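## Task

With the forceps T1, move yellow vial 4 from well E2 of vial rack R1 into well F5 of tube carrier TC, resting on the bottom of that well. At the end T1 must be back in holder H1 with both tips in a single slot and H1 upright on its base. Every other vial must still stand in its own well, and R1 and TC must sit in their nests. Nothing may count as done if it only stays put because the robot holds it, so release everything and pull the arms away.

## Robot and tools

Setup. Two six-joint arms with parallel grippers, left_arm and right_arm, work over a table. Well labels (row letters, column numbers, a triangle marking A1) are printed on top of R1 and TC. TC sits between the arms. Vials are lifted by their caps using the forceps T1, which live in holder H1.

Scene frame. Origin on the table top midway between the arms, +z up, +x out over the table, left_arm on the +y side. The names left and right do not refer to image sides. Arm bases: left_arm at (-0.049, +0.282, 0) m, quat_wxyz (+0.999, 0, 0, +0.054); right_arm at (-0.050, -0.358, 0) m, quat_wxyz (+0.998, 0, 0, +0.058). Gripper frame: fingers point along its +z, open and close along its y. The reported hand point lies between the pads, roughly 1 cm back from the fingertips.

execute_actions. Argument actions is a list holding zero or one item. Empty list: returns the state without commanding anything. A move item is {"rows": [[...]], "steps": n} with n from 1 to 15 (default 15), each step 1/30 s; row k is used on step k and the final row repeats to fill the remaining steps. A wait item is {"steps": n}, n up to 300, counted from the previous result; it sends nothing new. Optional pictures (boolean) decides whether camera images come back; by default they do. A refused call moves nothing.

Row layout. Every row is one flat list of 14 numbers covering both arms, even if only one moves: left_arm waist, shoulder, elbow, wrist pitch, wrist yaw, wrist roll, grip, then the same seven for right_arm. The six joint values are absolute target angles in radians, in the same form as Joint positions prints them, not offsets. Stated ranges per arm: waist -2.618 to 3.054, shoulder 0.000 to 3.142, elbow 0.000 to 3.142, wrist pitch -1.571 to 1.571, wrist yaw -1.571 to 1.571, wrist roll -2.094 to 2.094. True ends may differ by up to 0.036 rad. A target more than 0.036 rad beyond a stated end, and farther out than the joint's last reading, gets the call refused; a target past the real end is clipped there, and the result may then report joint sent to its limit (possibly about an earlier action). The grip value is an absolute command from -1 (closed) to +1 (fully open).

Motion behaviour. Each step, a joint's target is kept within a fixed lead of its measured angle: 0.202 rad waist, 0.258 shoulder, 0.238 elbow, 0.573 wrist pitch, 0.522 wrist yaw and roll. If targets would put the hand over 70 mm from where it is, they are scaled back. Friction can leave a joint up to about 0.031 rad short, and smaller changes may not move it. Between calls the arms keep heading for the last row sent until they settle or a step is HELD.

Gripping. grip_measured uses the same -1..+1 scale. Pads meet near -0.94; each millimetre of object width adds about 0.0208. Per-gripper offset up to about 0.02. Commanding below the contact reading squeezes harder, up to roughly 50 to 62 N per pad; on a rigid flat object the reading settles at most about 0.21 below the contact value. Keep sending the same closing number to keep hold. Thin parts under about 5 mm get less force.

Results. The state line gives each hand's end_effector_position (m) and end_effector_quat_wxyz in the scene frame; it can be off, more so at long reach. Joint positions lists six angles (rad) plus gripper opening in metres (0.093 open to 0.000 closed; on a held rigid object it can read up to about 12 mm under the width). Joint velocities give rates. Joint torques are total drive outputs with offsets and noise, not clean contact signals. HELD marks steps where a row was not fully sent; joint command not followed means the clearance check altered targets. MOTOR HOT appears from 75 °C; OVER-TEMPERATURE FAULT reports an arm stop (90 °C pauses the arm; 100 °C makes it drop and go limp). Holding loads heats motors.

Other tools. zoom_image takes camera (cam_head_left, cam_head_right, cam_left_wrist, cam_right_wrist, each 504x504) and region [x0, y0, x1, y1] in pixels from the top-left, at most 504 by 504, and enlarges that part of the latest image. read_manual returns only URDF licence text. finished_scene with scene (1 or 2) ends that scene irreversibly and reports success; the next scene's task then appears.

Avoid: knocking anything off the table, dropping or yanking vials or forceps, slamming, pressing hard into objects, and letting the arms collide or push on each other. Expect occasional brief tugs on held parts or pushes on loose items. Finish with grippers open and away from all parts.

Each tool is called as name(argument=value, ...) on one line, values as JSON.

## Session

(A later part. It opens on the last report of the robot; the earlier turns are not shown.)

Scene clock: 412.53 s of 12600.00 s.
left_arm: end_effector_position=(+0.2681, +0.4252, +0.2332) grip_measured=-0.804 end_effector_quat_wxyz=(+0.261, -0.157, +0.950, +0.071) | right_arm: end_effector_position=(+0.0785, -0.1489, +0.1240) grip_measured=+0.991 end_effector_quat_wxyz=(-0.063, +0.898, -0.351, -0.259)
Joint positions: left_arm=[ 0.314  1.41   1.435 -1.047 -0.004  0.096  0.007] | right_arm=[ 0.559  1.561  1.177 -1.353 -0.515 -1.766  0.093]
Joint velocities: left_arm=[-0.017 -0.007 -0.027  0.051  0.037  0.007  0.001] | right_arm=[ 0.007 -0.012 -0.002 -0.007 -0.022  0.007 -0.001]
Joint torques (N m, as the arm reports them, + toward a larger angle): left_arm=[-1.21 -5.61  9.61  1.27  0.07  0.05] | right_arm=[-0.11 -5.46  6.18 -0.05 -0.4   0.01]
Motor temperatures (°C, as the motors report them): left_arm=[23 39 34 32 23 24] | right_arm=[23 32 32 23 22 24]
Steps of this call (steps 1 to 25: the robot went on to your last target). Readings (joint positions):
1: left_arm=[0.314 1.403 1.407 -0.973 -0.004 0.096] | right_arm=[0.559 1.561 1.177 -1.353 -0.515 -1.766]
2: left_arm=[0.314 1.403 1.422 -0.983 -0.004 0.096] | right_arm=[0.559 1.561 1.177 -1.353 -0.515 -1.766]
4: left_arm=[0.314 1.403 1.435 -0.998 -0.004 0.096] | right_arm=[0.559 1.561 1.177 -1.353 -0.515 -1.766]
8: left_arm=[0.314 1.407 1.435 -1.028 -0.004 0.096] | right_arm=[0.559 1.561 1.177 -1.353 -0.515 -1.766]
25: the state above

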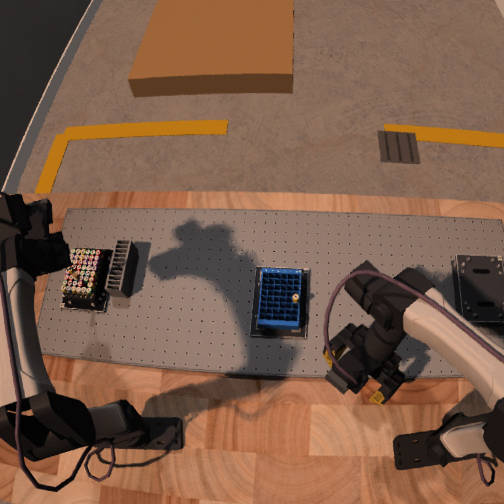

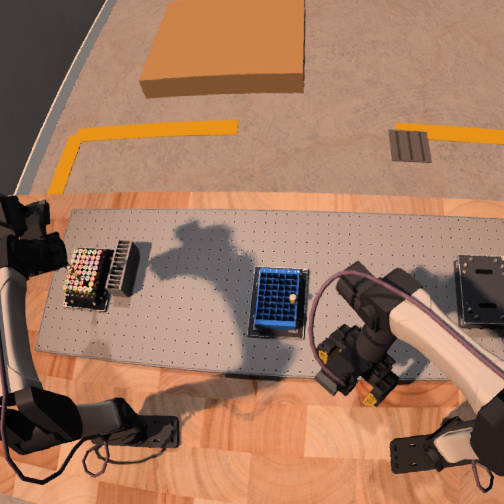

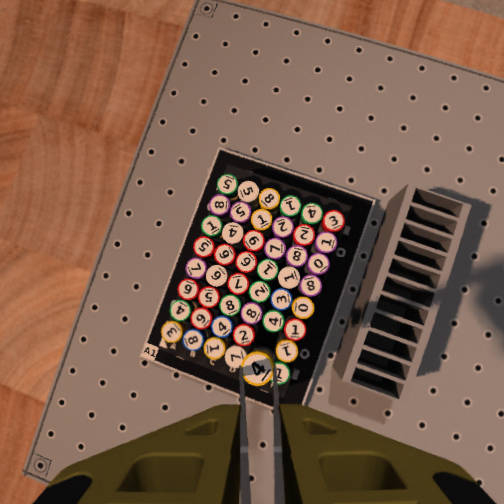

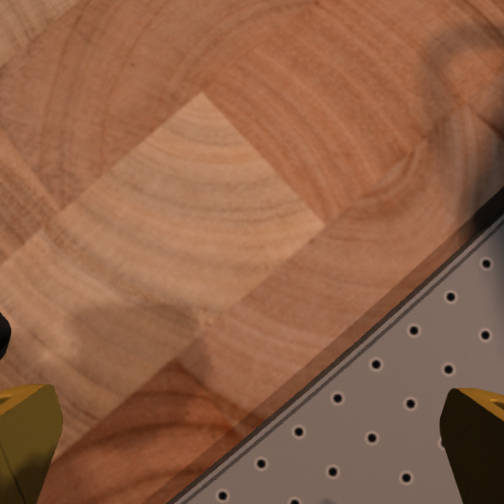

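execute_actions(actions=[{"rows":[[0.28,1.42,1.445,-1.055,0,0.1,-0.81,0.559,1.561,1.177,-1.353,-0.515,-1.766,1],[0.25,1.42,1.445,-1.055,0,0.1,-0.81,0.559,1.561,1.177,-1.353,-0.515,-1.766,1],[0.21,1.42,1.445,-1.055,0,0.1,-0.81,0.559,1.561,1.177,-1.353,-0.515,-1.766,1],[0.17,1.42,1.445,-1.055,0,0.1,-0.81,0.559,1.561,1.177,-1.353,-0.515,-1.766,1],[0.13,1.42,1.445,-1.055,0,0.1,-0.81,0.559,1.561,1.177,-1.353,-0.515,-1.766,1],[0.09,1.42,1.445,-1.055,0,0.1,-0.81,0.559,1.561,1.177,-1.353,-0.515,-1.766,1],[0.05,1.42,1.445,-1.055,0,0.1,-0.81,0.559,1.561,1.177,-1.353,-0.515,-1.766,1],[0.01,1.42,1.445,-1.055,0,0.1,-0.81,0.559,1.561,1.177,-1.353,-0.515,-1.766,1],[-0.03,1.42,1.445,-1.055,0,0.1,-0.81,0.559,1.561,1.177,-1.353,-0.515,-1.766,1],[-0.07,1.42,1.445,-1.055,0,0.1,-0.81,0.559,1.561,1.177,-1.353,-0.515,-1.766,1],[-0.11,1.42,1.445,-1.055,0,0.1,-0.81,0.559,1.561,1.177,-1.353,-0.515,-1.766,1],[-0.15,1.42,1.445,-1.055,0,0.1,-0.81,0.559,1.561,1.177,-1.353,-0.515,-1.766,1],[-0.19,1.42,1.445,-1.055,0,0.1,-0.81,0.559,1.561,1.177,-1.353,-0.515,-1.766,1],[-0.23,1.42,1.445,-1.055,0,0.1,-0.81,0.559,1.561,1.177,-1.353,-0.515,-1.766,1],[-0.27,1.42,1.445,-1.055,0,0.1,-0.81,0.559,1.561,1.177,-1.353,-0.515,-1.766,1]],"steps":15}], pictures=false)

execute_actions(actions=[{"rows":[[-0.31,1.42,1.445,-1.055,0,0.1,-0.81,0.559,1.561,1.177,-1.353,-0.515,-1.766,1],[-0.35,1.42,1.445,-1.055,0,0.1,-0.81,0.559,1.561,1.177,-1.353,-0.515,-1.766,1],[-0.39,1.42,1.445,-1.055,0,0.1,-0.81,0.559,1.561,1.177,-1.353,-0.515,-1.766,1],[-0.43,1.42,1.445,-1.055,0,0.1,-0.81,0.559,1.561,1.177,-1.353,-0.515,-1.766,1],[-0.47,1.42,1.445,-1.055,0,0.1,-0.81,0.559,1.561,1.177,-1.353,-0.515,-1.766,1],[-0.51,1.42,1.445,-1.055,0,0.1,-0.81,0.559,1.561,1.177,-1.353,-0.515,-1.766,1],[-0.55,1.42,1.445,-1.055,0,0.1,-0.81,0.559,1.561,1.177,-1.353,-0.515,-1.766,1],[-0.59,1.42,1.445,-1.055,0,0.1,-0.81,0.559,1.561,1.177,-1.353,-0.515,-1.766,1],[-0.63,1.42,1.445,-1.055,0,0.1,-0.81,0.559,1.561,1.177,-1.353,-0.515,-1.766,1],[-0.67,1.42,1.445,-1.055,0,0.1,-0.81,0.559,1.561,1.177,-1.353,-0.515,-1.766,1],[-0.71,1.42,1.445,-1.055,0,0.1,-0.81,0.559,1.561,1.177,-1.353,-0.515,-1.766,1],[-0.75,1.42,1.445,-1.055,0,0.1,-0.81,0.559,1.561,1.177,-1.353,-0.515,-1.766,1],[-0.79,1.42,1.445,-1.055,0,0.1,-0.81,0.559,1.561,1.177,-1.353,-0.515,-1.766,1],[-0.83,1.42,1.445,-1.055,0,0.1,-0.81,0.559,1.561,1.177,-1.353,-0.515,-1.766,1],[-0.86,1.42,1.445,-1.055,0,0.1,-0.81,0.559,1.561,1.177,-1.353,-0.515,-1.766,1]],"steps":15}], pictures=false)

execute_actions(actions=[{"steps":25}])

Scene clock: 424.13 s of 12600.00 s.
left_arm: end_effector_position=(+0.2975, +0.2518, +0.2331) grip_measured=-0.804 end_effector_quat_wxyz=(+0.270, +0.088, +0.959, +0.002) | right_arm: end_effector_position=(+0.0785, -0.1489, +0.1240) grip_measured=+0.991 end_effector_quat_wxyz=(-0.063, +0.898, -0.351, -0.259)
Joint positions: left_arm=[-0.197  1.41   1.435 -1.048 -0.002  0.096  0.007] | right_arm=[ 0.559  1.561  1.177 -1.353 -0.515 -1.766  0.093]
Joint velocities: left_arm=[-1.111  0.017  0.002 -0.066 -0.051  0.051  0.   ] | right_arm=[-0.002  0.022  0.012 -0.007  0.007 -0.051  0.   ]
Joint torques (N m, as the arm reports them, + toward a larger angle): left_arm=[-1.03 -5.45  9.22  1.23  0.05  0.06] | right_arm=[ 0.12 -5.65  5.84 -0.09 -0.37 -0.04]
Motor temperatures (°C, as the motors report them): left_arm=[23 38 35 32 23 24] | right_arm=[23 32 32 23 22 24]
Steps of this call (steps 1 to 15: the robot went on to your last target; steps 16 to 90: nothing new was sent; then 8.10 s passed at rest; steps 91 to 105: all 15 steps of this action). Readings (joint positions):
91: left_arm=[0.311 1.410 1.435 -1.048 -0.004 0.096] | right_arm=[0.559 1.561 1.177 -1.353 -0.515 -1.766]
92: left_arm=[0.300 1.410 1.435 -1.048 -0.006 0.096] | right_arm=[0.559 1.561 1.177 -1.353 -0.515 -1.766]
94: left_arm=[0.248 1.410 1.435 -1.048 -0.008 0.096] | right_arm=[0.559 1.561 1.177 -1.353 -0.515 -1.766]
98: left_arm=[0.084 1.410 1.435 -1.048 -0.007 0.096] | right_arm=[0.559 1.561 1.177 -1.353 -0.515 -1.766]
105: the state above

Scene clock: 424.63 s of 12600.00 s.
left_arm: end_effector_position=(+0.2199, +0.0617, +0.2331) grip_measured=-0.804 end_effector_quat_wxyz=(+0.259, +0.367, +0.890, -0.079) | right_arm: end_effector_position=(+0.0785, -0.1489, +0.1240) grip_measured=+0.991 end_effector_quat_wxyz=(-0.063, +0.898, -0.351, -0.259)
Joint positions: left_arm=[-0.796  1.41   1.435 -1.048  0.     0.096  0.007] | right_arm=[ 0.559  1.561  1.177 -1.353 -0.515 -1.766  0.093]
Joint velocities: left_arm=[-1.062  0.002 -0.007  0.037  0.066 -0.022  0.   ] | right_arm=[ 0.002 -0.012  0.017 -0.007  0.022  0.037 -0.001]
Joint torques (N m, as the arm reports them, + toward a larger angle): left_arm=[-0.57 -5.59  9.3   1.31  0.04  0.07] | right_arm=[-0.13 -5.59  6.04 -0.1  -0.34 -0.04]
Motor temperatures (°C, as the motors report them): left_arm=[23 38 35 32 23 24] | right_arm=[23 32 32 23 22 24]
Steps of this call (steps 1 to 15: all 15 steps of this action). Readings (joint positions):
1: left_arm=[-0.237 1.410 1.435 -1.048 -0.002 0.096] | right_arm=[0.559 1.561 1.177 -1.353 -0.515 -1.766]
2: left_arm=[-0.277 1.410 1.435 -1.048 -0.002 0.096] | right_arm=[0.559 1.561 1.177 -1.353 -0.515 -1.766]
4: left_arm=[-0.357 1.410 1.435 -1.048 -0.001 0.096] | right_arm=[0.559 1.561 1.177 -1.353 -0.515 -1.766]
8: left_arm=[-0.517 1.410 1.435 -1.048 -0.001 0.096] | right_arm=[0.559 1.561 1.177 -1.353 -0.515 -1.766]
15: the state above

Scene clock: 425.47 s of 12600.00 s.
left_arm: end_effector_position=(+0.2048, +0.0445, +0.2331) grip_measured=-0.804 end_effector_quat_wxyz=(+0.255, +0.396, +0.878, -0.090) | right_arm: end_effector_position=(+0.0785, -0.1489, +0.1240) grip_measured=+0.991 end_effector_quat_wxyz=(-0.063, +0.898, -0.351, -0.259)
Joint positions: left_arm=[-0.859  1.41   1.435 -1.048  0.006  0.096  0.007] | right_arm=[ 0.559  1.561  1.177 -1.353 -0.515 -1.766  0.093]
Joint velocities: left_arm=[ 0.007  0.007 -0.022 -0.051  0.007 -0.007  0.   ] | right_arm=[-0.002 -0.007  0.007 -0.037 -0.022  0.095 -0.   ]
Joint torques (N m, as the arm reports them, + toward a larger angle): left_arm=[-0.64 -5.54  9.2   1.28 -0.06  0.07] | right_arm=[ 0.04 -5.6   5.96 -0.06 -0.39 -0.04]
Motor temperatures (°C, as the motors report them): left_arm=[23 38 35 32 23 24] | right_arm=[23 32 32 23 22 24]
Steps of this call (steps 1 to 25: the robot went on to your last target). Readings (joint positions):
1: left_arm=[-0.828 1.410 1.435 -1.048 0.003 0.096] | right_arm=[0.559 1.561 1.177 -1.353 -0.515 -1.766]
2: left_arm=[-0.848 1.410 1.435 -1.048 0.006 0.096] | right_arm=[0.559 1.561 1.177 -1.353 -0.515 -1.766]
4: left_arm=[-0.859 1.410 1.435 -1.048 0.008 0.096] | right_arm=[0.559 1.561 1.177 -1.353 -0.515 -1.766]
8: left_arm=[-0.859 1.410 1.435 -1.048 0.006 0.096] | right_arm=[0.559 1.561 1.177 -1.353 -0.515 -1.766]
25: the state above

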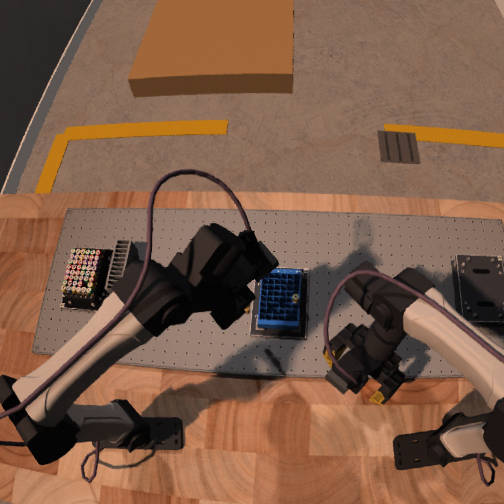

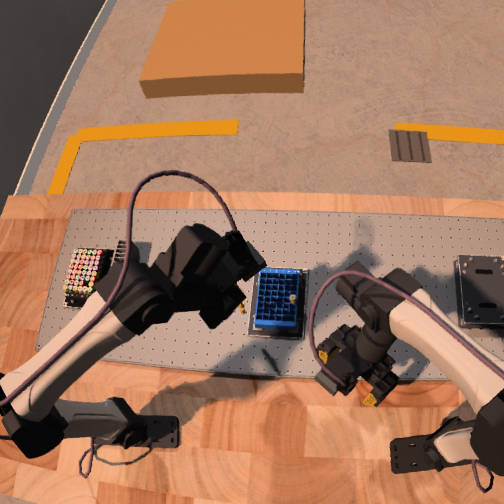

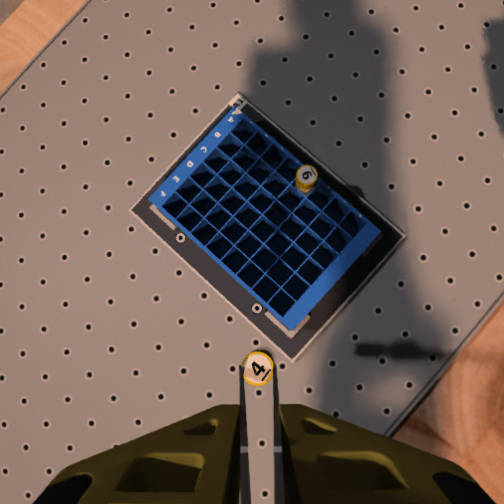

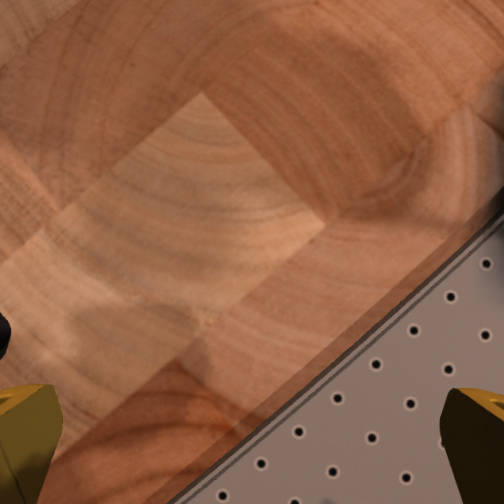

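execute_actions(actions=[{"rows":[[-0.85,1.45,1.47,-1.045,0,0.1,-0.81,0.559,1.561,1.177,-1.353,-0.515,-1.766,1],[-0.85,1.45,1.47,-1.045,0,0.1,-0.81,0.559,1.561,1.177,-1.353,-0.515,-1.766,1],[-0.84,1.485,1.50,-1.035,0,0.1,-0.81,0.559,1.561,1.177,-1.353,-0.515,-1.766,1],[-0.84,1.485,1.50,-1.035,0,0.1,-0.81,0.559,1.561,1.177,-1.353,-0.515,-1.766,1],[-0.83,1.52,1.525,-1.025,0,0.1,-0.81,0.559,1.561,1.177,-1.353,-0.515,-1.766,1],[-0.83,1.52,1.525,-1.025,0,0.1,-0.81,0.559,1.561,1.177,-1.353,-0.515,-1.766,1],[-0.82,1.555,1.555,-1.015,0,0.1,-0.81,0.559,1.561,1.177,-1.353,-0.515,-1.766,1],[-0.82,1.555,1.555,-1.015,0,0.1,-0.81,0.559,1.561,1.177,-1.353,-0.515,-1.766,1],[-0.812,1.585,1.58,-1.005,0,0.1,-0.81,0.559,1.561,1.177,-1.353,-0.515,-1.766,1]],"steps":15}], pictures=false)

execute_actions(actions=[{"steps":20}])

Scene clock: 431.80 s of 12600.00 s.
left_arm: end_effector_position=(+0.2464, +0.0265, +0.2180) grip_measured=-0.804 end_effector_quat_wxyz=(+0.242, +0.381, +0.889, -0.080) | right_arm: end_effector_position=(+0.0785, -0.1489, +0.1240) grip_measured=+0.991 end_effector_quat_wxyz=(-0.063, +0.898, -0.351, -0.259)
Joint positions: left_arm=[-0.82   1.587  1.553 -1.022  0.006  0.096  0.007] | right_arm=[ 0.559  1.561  1.177 -1.353 -0.515 -1.766  0.093]
Joint velocities: left_arm=[-0.002  0.012  0.017 -0.037 -0.037 -0.081 -0.001] | right_arm=[ 0.007 -0.022 -0.002  0.081 -0.037 -0.022 -0.001]
Joint torques (N m, as the arm reports them, + toward a larger angle): left_arm=[ 0.08 -8.54 10.65  1.41 -0.04  0.06] | right_arm=[-0.11 -5.62  6.05 -0.05 -0.39  0.03]
Motor temperatures (°C, as the motors report them): left_arm=[23 37 35 32 23 24] | right_arm=[23 32 32 23 22 24]
Steps of this call (steps 1 to 15: the robot went on to your last target; steps 16 to 90: nothing new was sent; then 2.83 s passed at rest; steps 91 to 105: all 15 steps of this action). Readings (joint positions):
91: left_arm=[-0.859 1.413 1.437 -1.050 0.006 0.096] | right_arm=[0.559 1.561 1.177 -1.353 -0.515 -1.766]
92: left_arm=[-0.859 1.419 1.443 -1.050 0.006 0.096] | right_arm=[0.559 1.561 1.177 -1.353 -0.515 -1.766]
94: left_arm=[-0.855 1.446 1.464 -1.052 0.006 0.096] | right_arm=[0.559 1.561 1.177 -1.353 -0.515 -1.766]
98: left_arm=[-0.836 1.522 1.518 -1.041 0.006 0.096] | right_arm=[0.559 1.561 1.177 -1.353 -0.515 -1.766]
105: the state above

Scene clock: 432.47 s of 12600.00 s.
left_arm: end_effector_position=(+0.2465, +0.0264, +0.2180) grip_measured=-0.804 end_effector_quat_wxyz=(+0.242, +0.381, +0.889, -0.080) | right_arm: end_effector_position=(+0.0785, -0.1489, +0.1240) grip_measured=+0.991 end_effector_quat_wxyz=(-0.063, +0.898, -0.351, -0.259)
Joint positions: left_arm=[-0.82   1.587  1.553 -1.022  0.006  0.096  0.007] | right_arm=[ 0.559  1.561  1.177 -1.353 -0.515 -1.766  0.093]
Joint velocities: left_arm=[-0.022  0.007 -0.032 -0.037 -0.037 -0.081 -0.   ] | right_arm=[-0.002  0.002  0.012 -0.037 -0.037  0.022  0.   ]
Joint torques (N m, as the arm reports them, + toward a larger angle): left_arm=[-0.07 -8.55 10.82  1.49 -0.01  0.06] | right_arm=[-0.03 -5.43  6.12 -0.11 -0.39  0.  ]
Motor temperatures (°C, as the motors report them): left_arm=[23 37 35 32 23 24] | right_arm=[23 32 32 23 22 24]
Steps of this call (steps 1 to 15: the robot went on to your last target; steps 16 to 20: nothing new was sent). Readings (joint positions):
1: left_arm=[-0.820 1.587 1.553 -1.022 0.006 0.096] | right_arm=[0.559 1.561 1.177 -1.353 -0.515 -1.766]
2: left_arm=[-0.820 1.587 1.553 -1.022 0.006 0.096] | right_arm=[0.559 1.561 1.177 -1.353 -0.515 -1.766]
4: left_arm=[-0.820 1.587 1.553 -1.022 0.006 0.096] | right_arm=[0.559 1.561 1.177 -1.353 -0.515 -1.766]
8: left_arm=[-0.820 1.587 1.553 -1.022 0.006 0.096] | right_arm=[0.559 1.561 1.177 -1.353 -0.515 -1.766]
20: the state above
All arms were judged still, so your last target was given up. Only a new action makes them travel on or press farther. Fingers that are still opening or closing keep moving.

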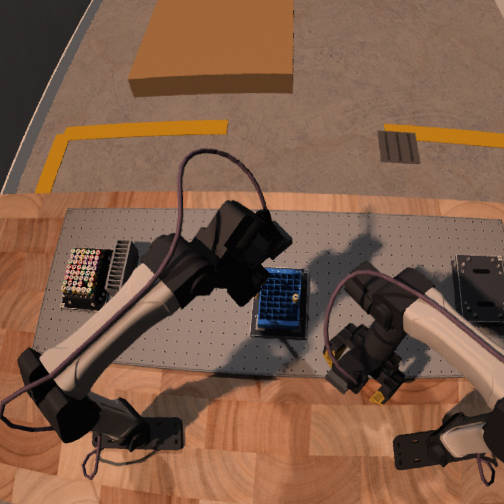

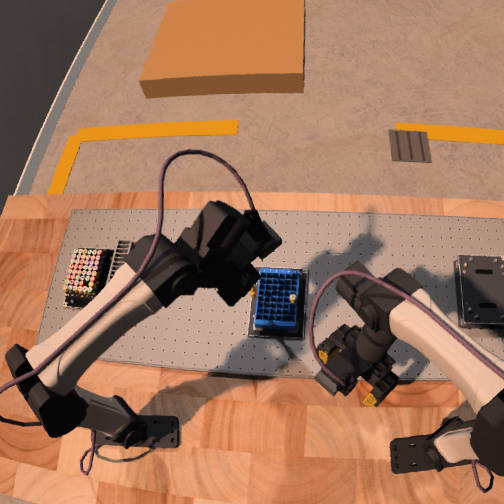

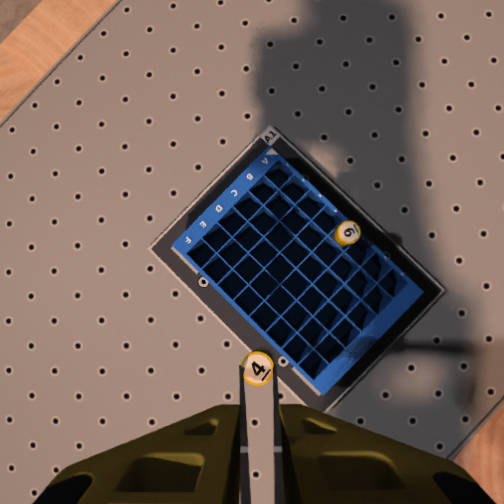

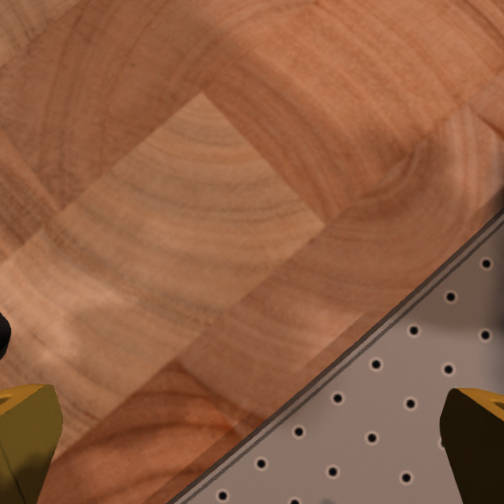

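execute_actions(actions=[{"rows":[[-0.822,1.585,1.52,-0.98,0,0.1,-0.81,0.559,1.561,1.177,-1.353,-0.515,-1.766,1],[-0.822,1.585,1.52,-0.98,0,0.1,-0.81,0.559,1.561,1.177,-1.353,-0.515,-1.766,1],[-0.822,1.585,1.48,-0.93,0,0.1,-0.81,0.559,1.561,1.177,-1.353,-0.515,-1.766,1],[-0.822,1.585,1.48,-0.93,0,0.1,-0.81,0.559,1.561,1.177,-1.353,-0.515,-1.766,1],[-0.822,1.585,1.438,-0.872,0,0.1,-0.81,0.559,1.561,1.177,-1.353,-0.515,-1.766,1]],"steps":15}], pictures=false)

execute_actions(actions=[{"steps":20}])

zoom_image(camera="cam_left_wrist", region=[140, 230, 380, 430])

Scene clock: 439.47 s of 12600.00 s.
left_arm: end_effector_position=(+0.2515, +0.0221, +0.1917) grip_measured=-0.804 end_effector_quat_wxyz=(+0.246, +0.380, +0.888, -0.081) | right_arm: end_effector_position=(+0.0785, -0.1489, +0.1240) grip_measured=+0.991 end_effector_quat_wxyz=(-0.063, +0.898, -0.351, -0.259)
Joint positions: left_arm=[-0.82   1.589  1.444 -0.902  0.006  0.096  0.007] | right_arm=[ 0.559  1.561  1.177 -1.353 -0.515 -1.766  0.093]
Joint velocities: left_arm=[ 0.002 -0.012 -0.017  0.037 -0.037 -0.022  0.001] | right_arm=[-0.002 -0.012 -0.002 -0.051  0.037 -0.081 -0.   ]
Joint torques (N m, as the arm reports them, + toward a larger angle): left_arm=[-0.83 -8.91  8.03  1.49 -0.05  0.07] | right_arm=[-0.02 -5.41  6.11 -0.09 -0.42 -0.05]
Motor temperatures (°C, as the motors report them): left_arm=[23 37 36 32 23 24] | right_arm=[23 32 32 23 22 24]
Steps of this call (steps 1 to 90: nothing new was sent; then 3.50 s passed at rest; steps 91 to 105: all 15 steps of this action). Readings (joint positions):
91: left_arm=[-0.820 1.587 1.550 -1.018 0.006 0.096] | right_arm=[0.559 1.561 1.177 -1.353 -0.515 -1.766]
92: left_arm=[-0.820 1.587 1.546 -1.013 0.006 0.096] | right_arm=[0.559 1.561 1.177 -1.353 -0.515 -1.766]
94: left_arm=[-0.820 1.586 1.521 -0.986 0.006 0.096] | right_arm=[0.559 1.561 1.177 -1.353 -0.515 -1.766]
98: left_arm=[-0.820 1.588 1.453 -0.934 0.006 0.096] | right_arm=[0.559 1.561 1.177 -1.353 -0.515 -1.766]
105: the state above

Scene clock: 440.13 s of 12600.00 s.
left_arm: end_effector_position=(+0.2531, +0.0207, +0.1929) grip_measured=-0.804 end_effector_quat_wxyz=(+0.251, +0.380, +0.887, -0.083) | right_arm: end_effector_position=(+0.0785, -0.1489, +0.1240) grip_measured=+0.991 end_effector_quat_wxyz=(-0.063, +0.898, -0.351, -0.259)
Joint positions: left_arm=[-0.82   1.589  1.444 -0.892  0.006  0.096  0.007] | right_arm=[ 0.559  1.561  1.177 -1.353 -0.515 -1.766  0.093]
Joint velocities: left_arm=[ 0.002  0.012 -0.002  0.037  0.037 -0.022 -0.001] | right_arm=[-0.002  0.007 -0.002 -0.007 -0.007 -0.022 -0.   ]
Joint torques (N m, as the arm reports them, + toward a larger angle): left_arm=[-0.65 -8.96  7.9   1.49  0.02  0.04] | right_arm=[-0.09 -5.66  6.12 -0.13 -0.4  -0.02]
Motor temperatures (°C, as the motors report them): left_arm=[23 37 36 32 23 24] | right_arm=[23 32 32 23 22 24]
Steps of this call (steps 1 to 20: the robot went on to your last target). Readings (joint positions):
1: left_arm=[-0.820 1.589 1.444 -0.900 0.006 0.096] | right_arm=[0.559 1.561 1.177 -1.353 -0.515 -1.766]
2: left_arm=[-0.820 1.589 1.444 -0.898 0.006 0.096] | right_arm=[0.559 1.561 1.177 -1.353 -0.515 -1.766]
4: left_arm=[-0.820 1.589 1.444 -0.896 0.006 0.096] | right_arm=[0.559 1.561 1.177 -1.353 -0.515 -1.766]
8: left_arm=[-0.820 1.589 1.444 -0.893 0.006 0.096] | right_arm=[0.559 1.561 1.177 -1.353 -0.515 -1.766]
20: the state above

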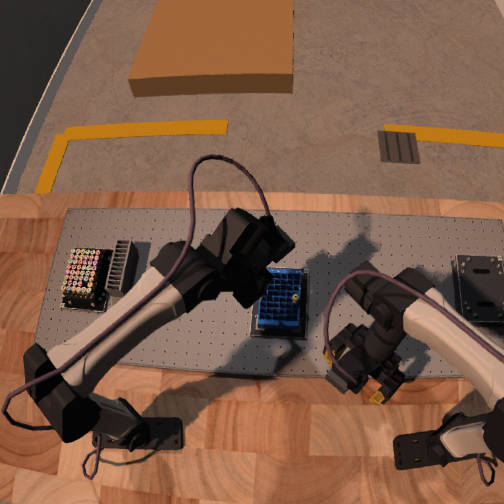

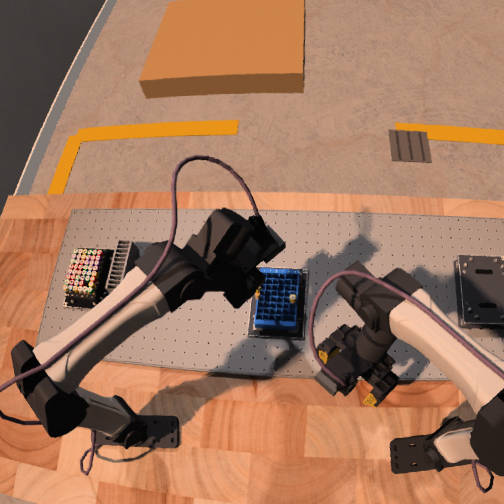

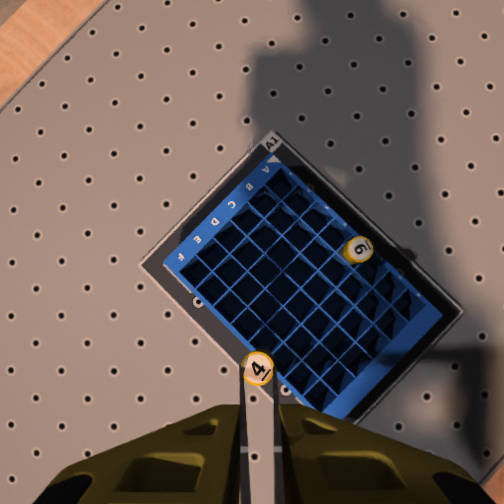

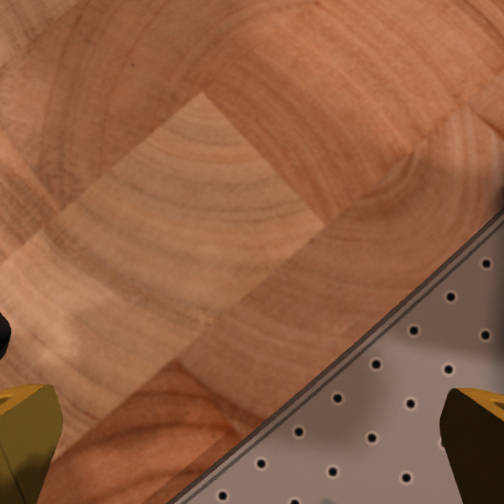

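Region (140, 230, 380, 430) of cam_left_wrist's 504x504 image, scaled by 2.100, with more detail than that image has.

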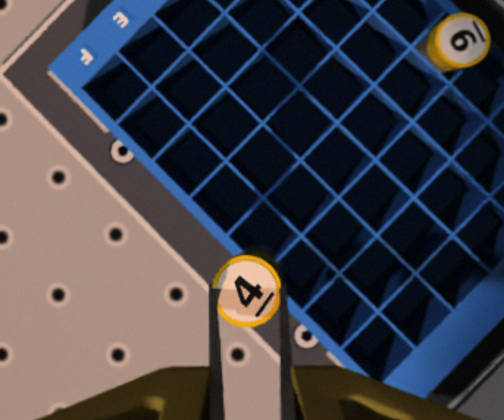

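execute_actions(actions=[{"rows":[[-0.833,1.585,1.438,-0.872,0,0.1,-0.81,0.559,1.561,1.177,-1.353,-0.515,-1.766,1]],"steps":10}], pictures=false)

execute_actions(actions=[{"rows":[[-0.833,1.585,1.41,-0.845,0,0.1,-0.81,0.559,1.561,1.177,-1.353,-0.515,-1.766,1],[-0.833,1.585,1.41,-0.845,0,0.1,-0.81,0.559,1.561,1.177,-1.353,-0.515,-1.766,1],[-0.833,1.585,1.41,-0.845,0,0.1,-0.81,0.559,1.561,1.177,-1.353,-0.515,-1.766,1],[-0.833,1.585,1.385,-0.82,0,0.1,-0.81,0.559,1.561,1.177,-1.353,-0.515,-1.766,1],[-0.833,1.585,1.385,-0.82,0,0.1,-0.81,0.559,1.561,1.177,-1.353,-0.515,-1.766,1],[-0.833,1.585,1.385,-0.82,0,0.1,-0.81,0.559,1.561,1.177,-1.353,-0.515,-1.766,1],[-0.833,1.585,1.36,-0.795,0,0.1,-0.81,0.559,1.561,1.177,-1.353,-0.515,-1.766,1]],"steps":15}], pictures=false)

execute_actions(actions=[{"steps":20}])

zoom_image(camera="cam_left_wrist", region=[140, 230, 380, 430])

Scene clock: 445.40 s of 12600.00 s.
left_arm: end_effector_position=(+0.2532, +0.0207, +0.1930) grip_measured=-0.804 end_effector_quat_wxyz=(+0.251, +0.380, +0.887, -0.083) | right_arm: end_effector_position=(+0.0785, -0.1489, +0.1240) grip_measured=+0.991 end_effector_quat_wxyz=(-0.063, +0.898, -0.351, -0.259)
Joint positions: left_arm=[-0.82   1.589  1.444 -0.892  0.006  0.096  0.007] | right_arm=[ 0.559  1.561  1.177 -1.353 -0.515 -1.766  0.093]
Joint velocities: left_arm=[-0.002 -0.002 -0.012 -0.095 -0.051  0.007  0.   ] | right_arm=[-0.017 -0.012 -0.007 -0.081  0.007 -0.051 -0.   ]
Joint torques (N m, as the arm reports them, + toward a larger angle): left_arm=[-1.39 -8.81  7.96  1.44 -0.01  0.03] | right_arm=[-0.01 -5.56  5.97 -0.1  -0.41  0.  ]
Motor temperatures (°C, as the motors report them): left_arm=[23 38 36 32 23 24] | right_arm=[23 32 32 23 22 24]
Steps of this call (steps 1 to 15: the robot went on to your last target; steps 16 to 90: nothing new was sent; then 1.93 s passed at rest; steps 91 to 100: all 10 steps of this action). Readings (joint positions):
91: left_arm=[-0.820 1.589 1.444 -0.892 0.006 0.096] | right_arm=[0.559 1.561 1.177 -1.353 -0.515 -1.766]
92: left_arm=[-0.820 1.589 1.444 -0.892 0.006 0.096] | right_arm=[0.559 1.561 1.177 -1.353 -0.515 -1.766]
94: left_arm=[-0.820 1.589 1.444 -0.892 0.006 0.096] | right_arm=[0.559 1.561 1.177 -1.353 -0.515 -1.766]
98: left_arm=[-0.820 1.589 1.444 -0.892 0.006 0.096] | right_arm=[0.559 1.561 1.177 -1.353 -0.515 -1.766]
100: the state above

Scene clock: 445.90 s of 12600.00 s.
left_arm: end_effector_position=(+0.2544, +0.0180, +0.1775) grip_measured=-0.804 end_effector_quat_wxyz=(+0.254, +0.381, +0.885, -0.084) | right_arm: end_effector_position=(+0.0785, -0.1489, +0.1240) grip_measured=+0.991 end_effector_quat_wxyz=(-0.063, +0.898, -0.351, -0.259)
Joint positions: left_arm=[-0.823  1.589  1.379 -0.819  0.006  0.096  0.007] | right_arm=[ 0.559  1.561  1.177 -1.353 -0.515 -1.766  0.093]
Joint velocities: left_arm=[-0.022 -0.002  0.002 -0.037 -0.007 -0.007 -0.002] | right_arm=[ 0.007 -0.017 -0.012  0.022 -0.007 -0.037  0.   ]
Joint torques (N m, as the arm reports them, + toward a larger angle): left_arm=[-1.25 -9.17  6.87  1.54 -0.03  0.04] | right_arm=[-0.23 -5.56  5.98 -0.05 -0.36 -0.05]
Motor temperatures (°C, as the motors report them): left_arm=[23 38 36 32 23 24] | right_arm=[23 32 32 23 22 24]
Steps of this call (steps 1 to 15: all 15 steps of this action). Readings (joint positions):
1: left_arm=[-0.820 1.589 1.441 -0.887 0.006 0.096] | right_arm=[0.559 1.561 1.177 -1.353 -0.515 -1.766]
2: left_arm=[-0.820 1.589 1.437 -0.881 0.006 0.096] | right_arm=[0.559 1.561 1.177 -1.353 -0.515 -1.766]
4: left_arm=[-0.820 1.589 1.423 -0.869 0.006 0.096] | right_arm=[0.559 1.561 1.177 -1.353 -0.515 -1.766]
8: left_arm=[-0.820 1.589 1.387 -0.843 0.006 0.096] | right_arm=[0.559 1.561 1.177 -1.353 -0.515 -1.766]
15: the state above

Scene clock: 446.57 s of 12600.00 s.
left_arm: end_effector_position=(+0.2550, +0.0175, +0.1780) grip_measured=-0.804 end_effector_quat_wxyz=(+0.256, +0.380, +0.885, -0.085) | right_arm: end_effector_position=(+0.0785, -0.1489, +0.1240) grip_measured=+0.991 end_effector_quat_wxyz=(-0.063, +0.898, -0.351, -0.259)
Joint positions: left_arm=[-0.823  1.589  1.379 -0.815  0.006  0.096  0.007] | right_arm=[ 0.559  1.561  1.177 -1.353 -0.515 -1.766  0.093]
Joint velocities: left_arm=[ 0.002 -0.017 -0.002  0.037  0.037 -0.022  0.   ] | right_arm=[ 0.007 -0.007  0.002 -0.022 -0.022  0.037 -0.001]
Joint torques (N m, as the arm reports them, + toward a larger angle): left_arm=[-1.39 -9.02  6.78  1.55 -0.03  0.06] | right_arm=[-0.18 -5.55  6.11 -0.05 -0.43 -0.07]
Motor temperatures (°C, as the motors report them): left_arm=[23 38 36 32 23 24] | right_arm=[23 32 32 23 22 24]
Steps of this call (steps 1 to 15: the robot went on to your last target; steps 16 to 20: nothing new was sent). Readings (joint positions):
1: left_arm=[-0.823 1.589 1.379 -0.818 0.006 0.096] | right_arm=[0.559 1.561 1.177 -1.353 -0.515 -1.766]
2: left_arm=[-0.823 1.589 1.379 -0.817 0.006 0.096] | right_arm=[0.559 1.561 1.177 -1.353 -0.515 -1.766]
4: left_arm=[-0.823 1.589 1.379 -0.816 0.006 0.096] | right_arm=[0.559 1.561 1.177 -1.353 -0.515 -1.766]
8: left_arm=[-0.823 1.589 1.379 -0.815 0.006 0.096] | right_arm=[0.559 1.561 1.177 -1.353 -0.515 -1.766]
20: the state above
All arms were judged still, so your last target was given up. Only a new action makes them travel on or press farther. Fingers that are still opening or closing keep moving.

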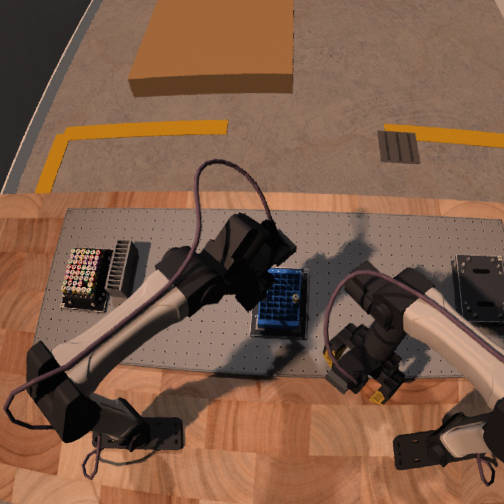

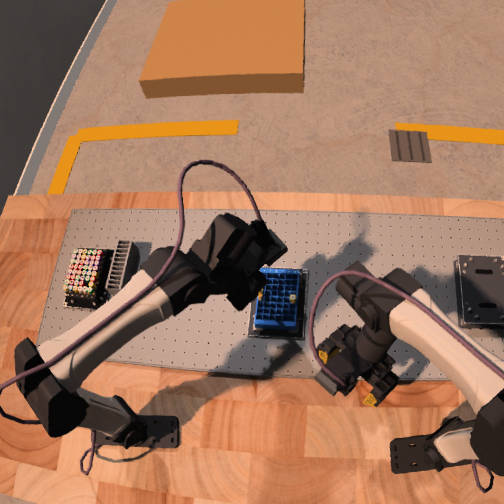

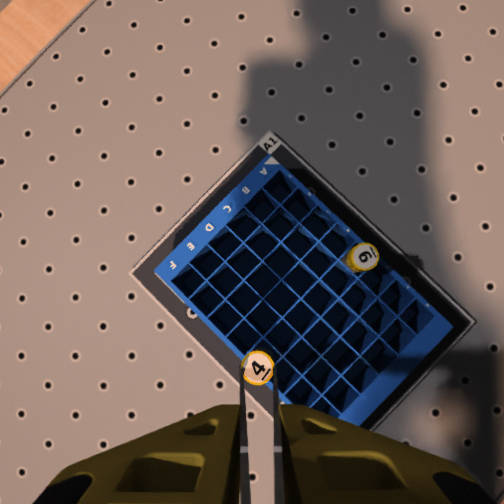

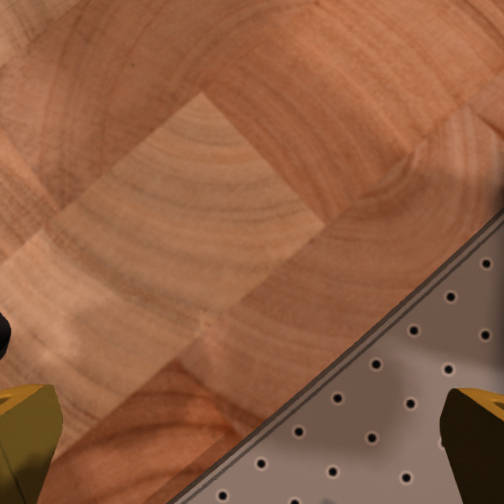

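Region (140, 230, 380, 430) of cam_left_wrist's 504x504 image, scaled by 2.100, with more detail than that image has.

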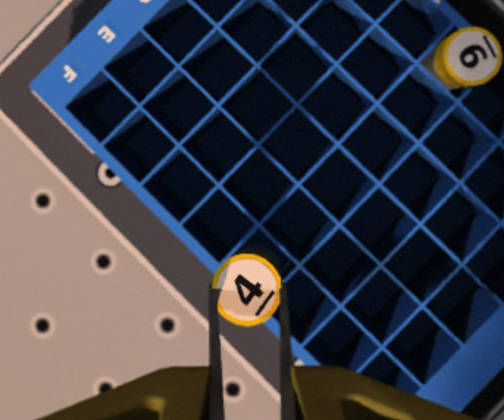

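execute_actions(actions=[{"rows":[[-0.833,1.585,1.34,-0.78,0,0.1,-0.81,0.559,1.561,1.177,-1.353,-0.515,-1.766,1],[-0.833,1.585,1.34,-0.78,0,0.1,-0.81,0.559,1.561,1.177,-1.353,-0.515,-1.766,1],[-0.833,1.585,1.34,-0.78,0,0.1,-0.81,0.559,1.561,1.177,-1.353,-0.515,-1.766,1],[-0.833,1.585,1.315,-0.755,0,0.1,-0.81,0.559,1.561,1.177,-1.353,-0.515,-1.766,1],[-0.833,1.585,1.315,-0.755,0,0.1,-0.81,0.559,1.561,1.177,-1.353,-0.515,-1.766,1],[-0.833,1.585,1.315,-0.755,0,0.1,-0.81,0.559,1.561,1.177,-1.353,-0.515,-1.766,1],[-0.833,1.585,1.285,-0.725,0,0.1,-0.81,0.559,1.561,1.177,-1.353,-0.515,-1.766,1]],"steps":15}], pictures=false)

execute_actions(actions=[{"steps":20}])

Scene clock: 453.07 s of 12600.00 s.
left_arm: end_effector_position=(+0.2526, +0.0195, +0.1559) grip_measured=-0.808 end_effector_quat_wxyz=(+0.250, +0.381, +0.886, -0.083) | right_arm: end_effector_position=(+0.0785, -0.1489, +0.1240) grip_measured=+0.991 end_effector_quat_wxyz=(-0.063, +0.898, -0.351, -0.259)
Joint positions: left_arm=[-0.823  1.588  1.297 -0.747  0.006  0.096  0.006] | right_arm=[ 0.559  1.561  1.177 -1.353 -0.515 -1.766  0.093]
Joint velocities: left_arm=[ 0.002 -0.002 -0.007  0.022 -0.007 -0.066 -0.001] | right_arm=[ 0.007 -0.002 -0.002  0.022 -0.022 -0.037  0.   ]
Joint torques (N m, as the arm reports them, + toward a larger angle): left_arm=[-1.19 -8.78  7.59  1.48 -0.03  0.06] | right_arm=[-0.1  -5.55  6.19 -0.11 -0.38 -0.06]
Motor temperatures (°C, as the motors report them): left_arm=[23 38 36 32 23 24] | right_arm=[23 32 32 23 22 24]
Steps of this call (steps 1 to 90: nothing new was sent; then 3.00 s passed at rest; steps 91 to 105: all 15 steps of this action). Readings (joint positions):
91: left_arm=[-0.823 1.589 1.375 -0.811 0.006 0.096] | right_arm=[0.559 1.561 1.177 -1.353 -0.515 -1.766]
92: left_arm=[-0.823 1.589 1.370 -0.806 0.006 0.096] | right_arm=[0.559 1.561 1.177 -1.353 -0.515 -1.766]
94: left_arm=[-0.823 1.588 1.359 -0.787 0.006 0.096] | right_arm=[0.559 1.561 1.177 -1.353 -0.515 -1.766]
98: left_arm=[-0.823 1.588 1.325 -0.752 0.006 0.096] | right_arm=[0.559 1.561 1.177 -1.353 -0.515 -1.766]
105: the state above

Scene clock: 453.73 s of 12600.00 s.
left_arm: end_effector_position=(+0.2529, +0.0193, +0.1561) grip_measured=-0.808 end_effector_quat_wxyz=(+0.251, +0.381, +0.886, -0.083) | right_arm: end_effector_position=(+0.0785, -0.1489, +0.1240) grip_measured=+0.991 end_effector_quat_wxyz=(-0.063, +0.898, -0.351, -0.259)
Joint positions: left_arm=[-0.823  1.588  1.297 -0.745  0.006  0.096  0.006] | right_arm=[ 0.559  1.561  1.177 -1.353 -0.515 -1.766  0.093]
Joint velocities: left_arm=[ 0.002 -0.002 -0.002  0.081 -0.007  0.022 -0.001] | right_arm=[ 0.002 -0.007 -0.002 -0.037  0.022  0.022  0.   ]
Joint torques (N m, as the arm reports them, + toward a larger angle): left_arm=[-1.35 -8.82  7.58  1.51 -0.01  0.04] | right_arm=[-0.2  -5.54  5.98 -0.07 -0.35 -0.04]
Motor temperatures (°C, as the motors report them): left_arm=[23 38 36 32 23 24] | right_arm=[23 32 32 23 22 24]
Steps of this call (steps 1 to 15: the robot went on to your last target; steps 16 to 20: nothing new was sent). Readings (joint positions):
1: left_arm=[-0.823 1.588 1.297 -0.746 0.006 0.096] | right_arm=[0.559 1.561 1.177 -1.353 -0.515 -1.766]
2: left_arm=[-0.823 1.588 1.297 -0.746 0.006 0.096] | right_arm=[0.559 1.561 1.177 -1.353 -0.515 -1.766]
4: left_arm=[-0.823 1.588 1.297 -0.745 0.006 0.096] | right_arm=[0.559 1.561 1.177 -1.353 -0.515 -1.766]
8: left_arm=[-0.823 1.588 1.297 -0.745 0.006 0.096] | right_arm=[0.559 1.561 1.177 -1.353 -0.515 -1.766]
20: the state above
All arms were judged still, so your last target was given up. Only a new action makes them travel on or press farther. Fingers that are still opening or closing keep moving.

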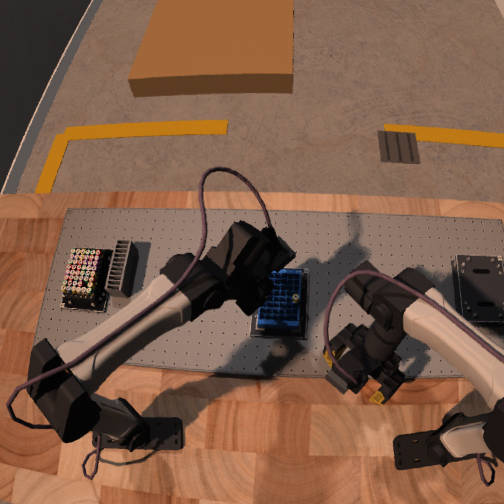

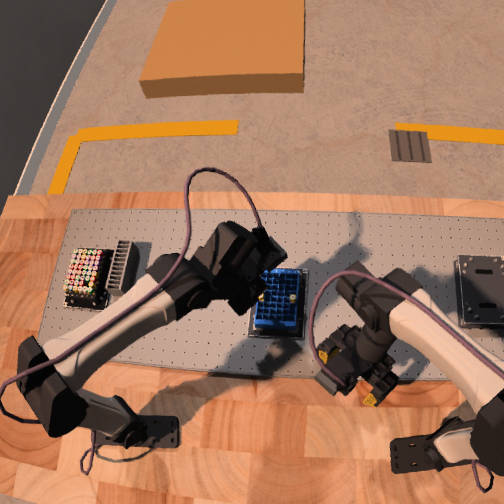

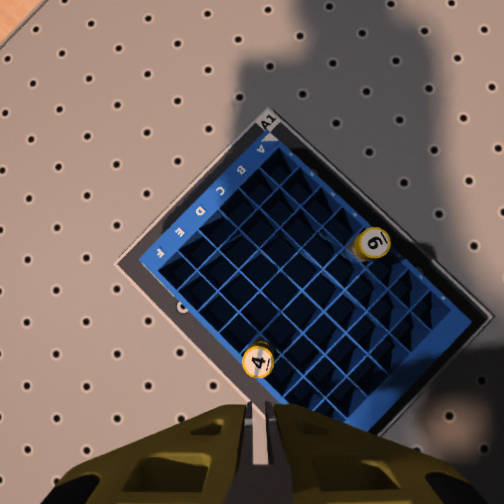

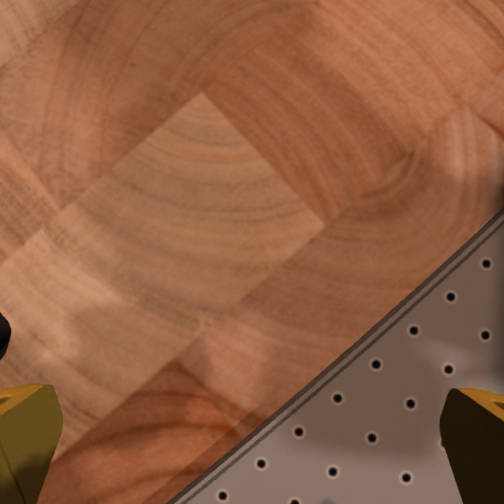

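zoom_image(camera="cam_left_wrist", region=[130, 220, 410, 504])

zoom_image(camera="cam_head_right", region=[190, 220, 330, 350])

Region (130, 220, 410, 504) of cam_left_wrist's 504x504 image, scaled by 1.775, with more detail than that image has; it fills the left 497 columns of this view, and the rest is white.

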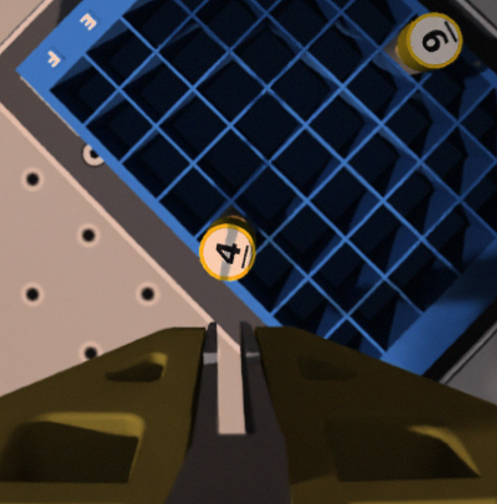

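Region (190, 220, 330, 350) of cam_head_right's 504x504 image, scaled by 3.600, with more detail than that image has; it fills the top 468 rows of this view, and the rest is white.

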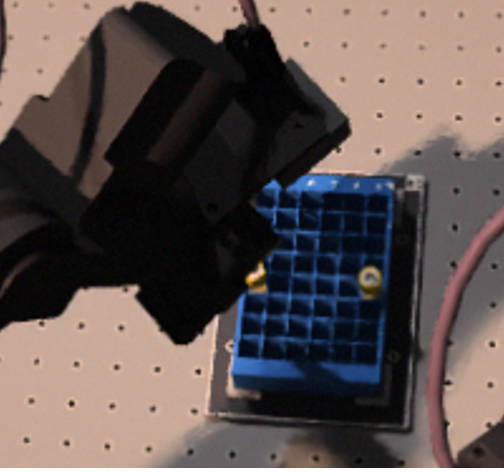

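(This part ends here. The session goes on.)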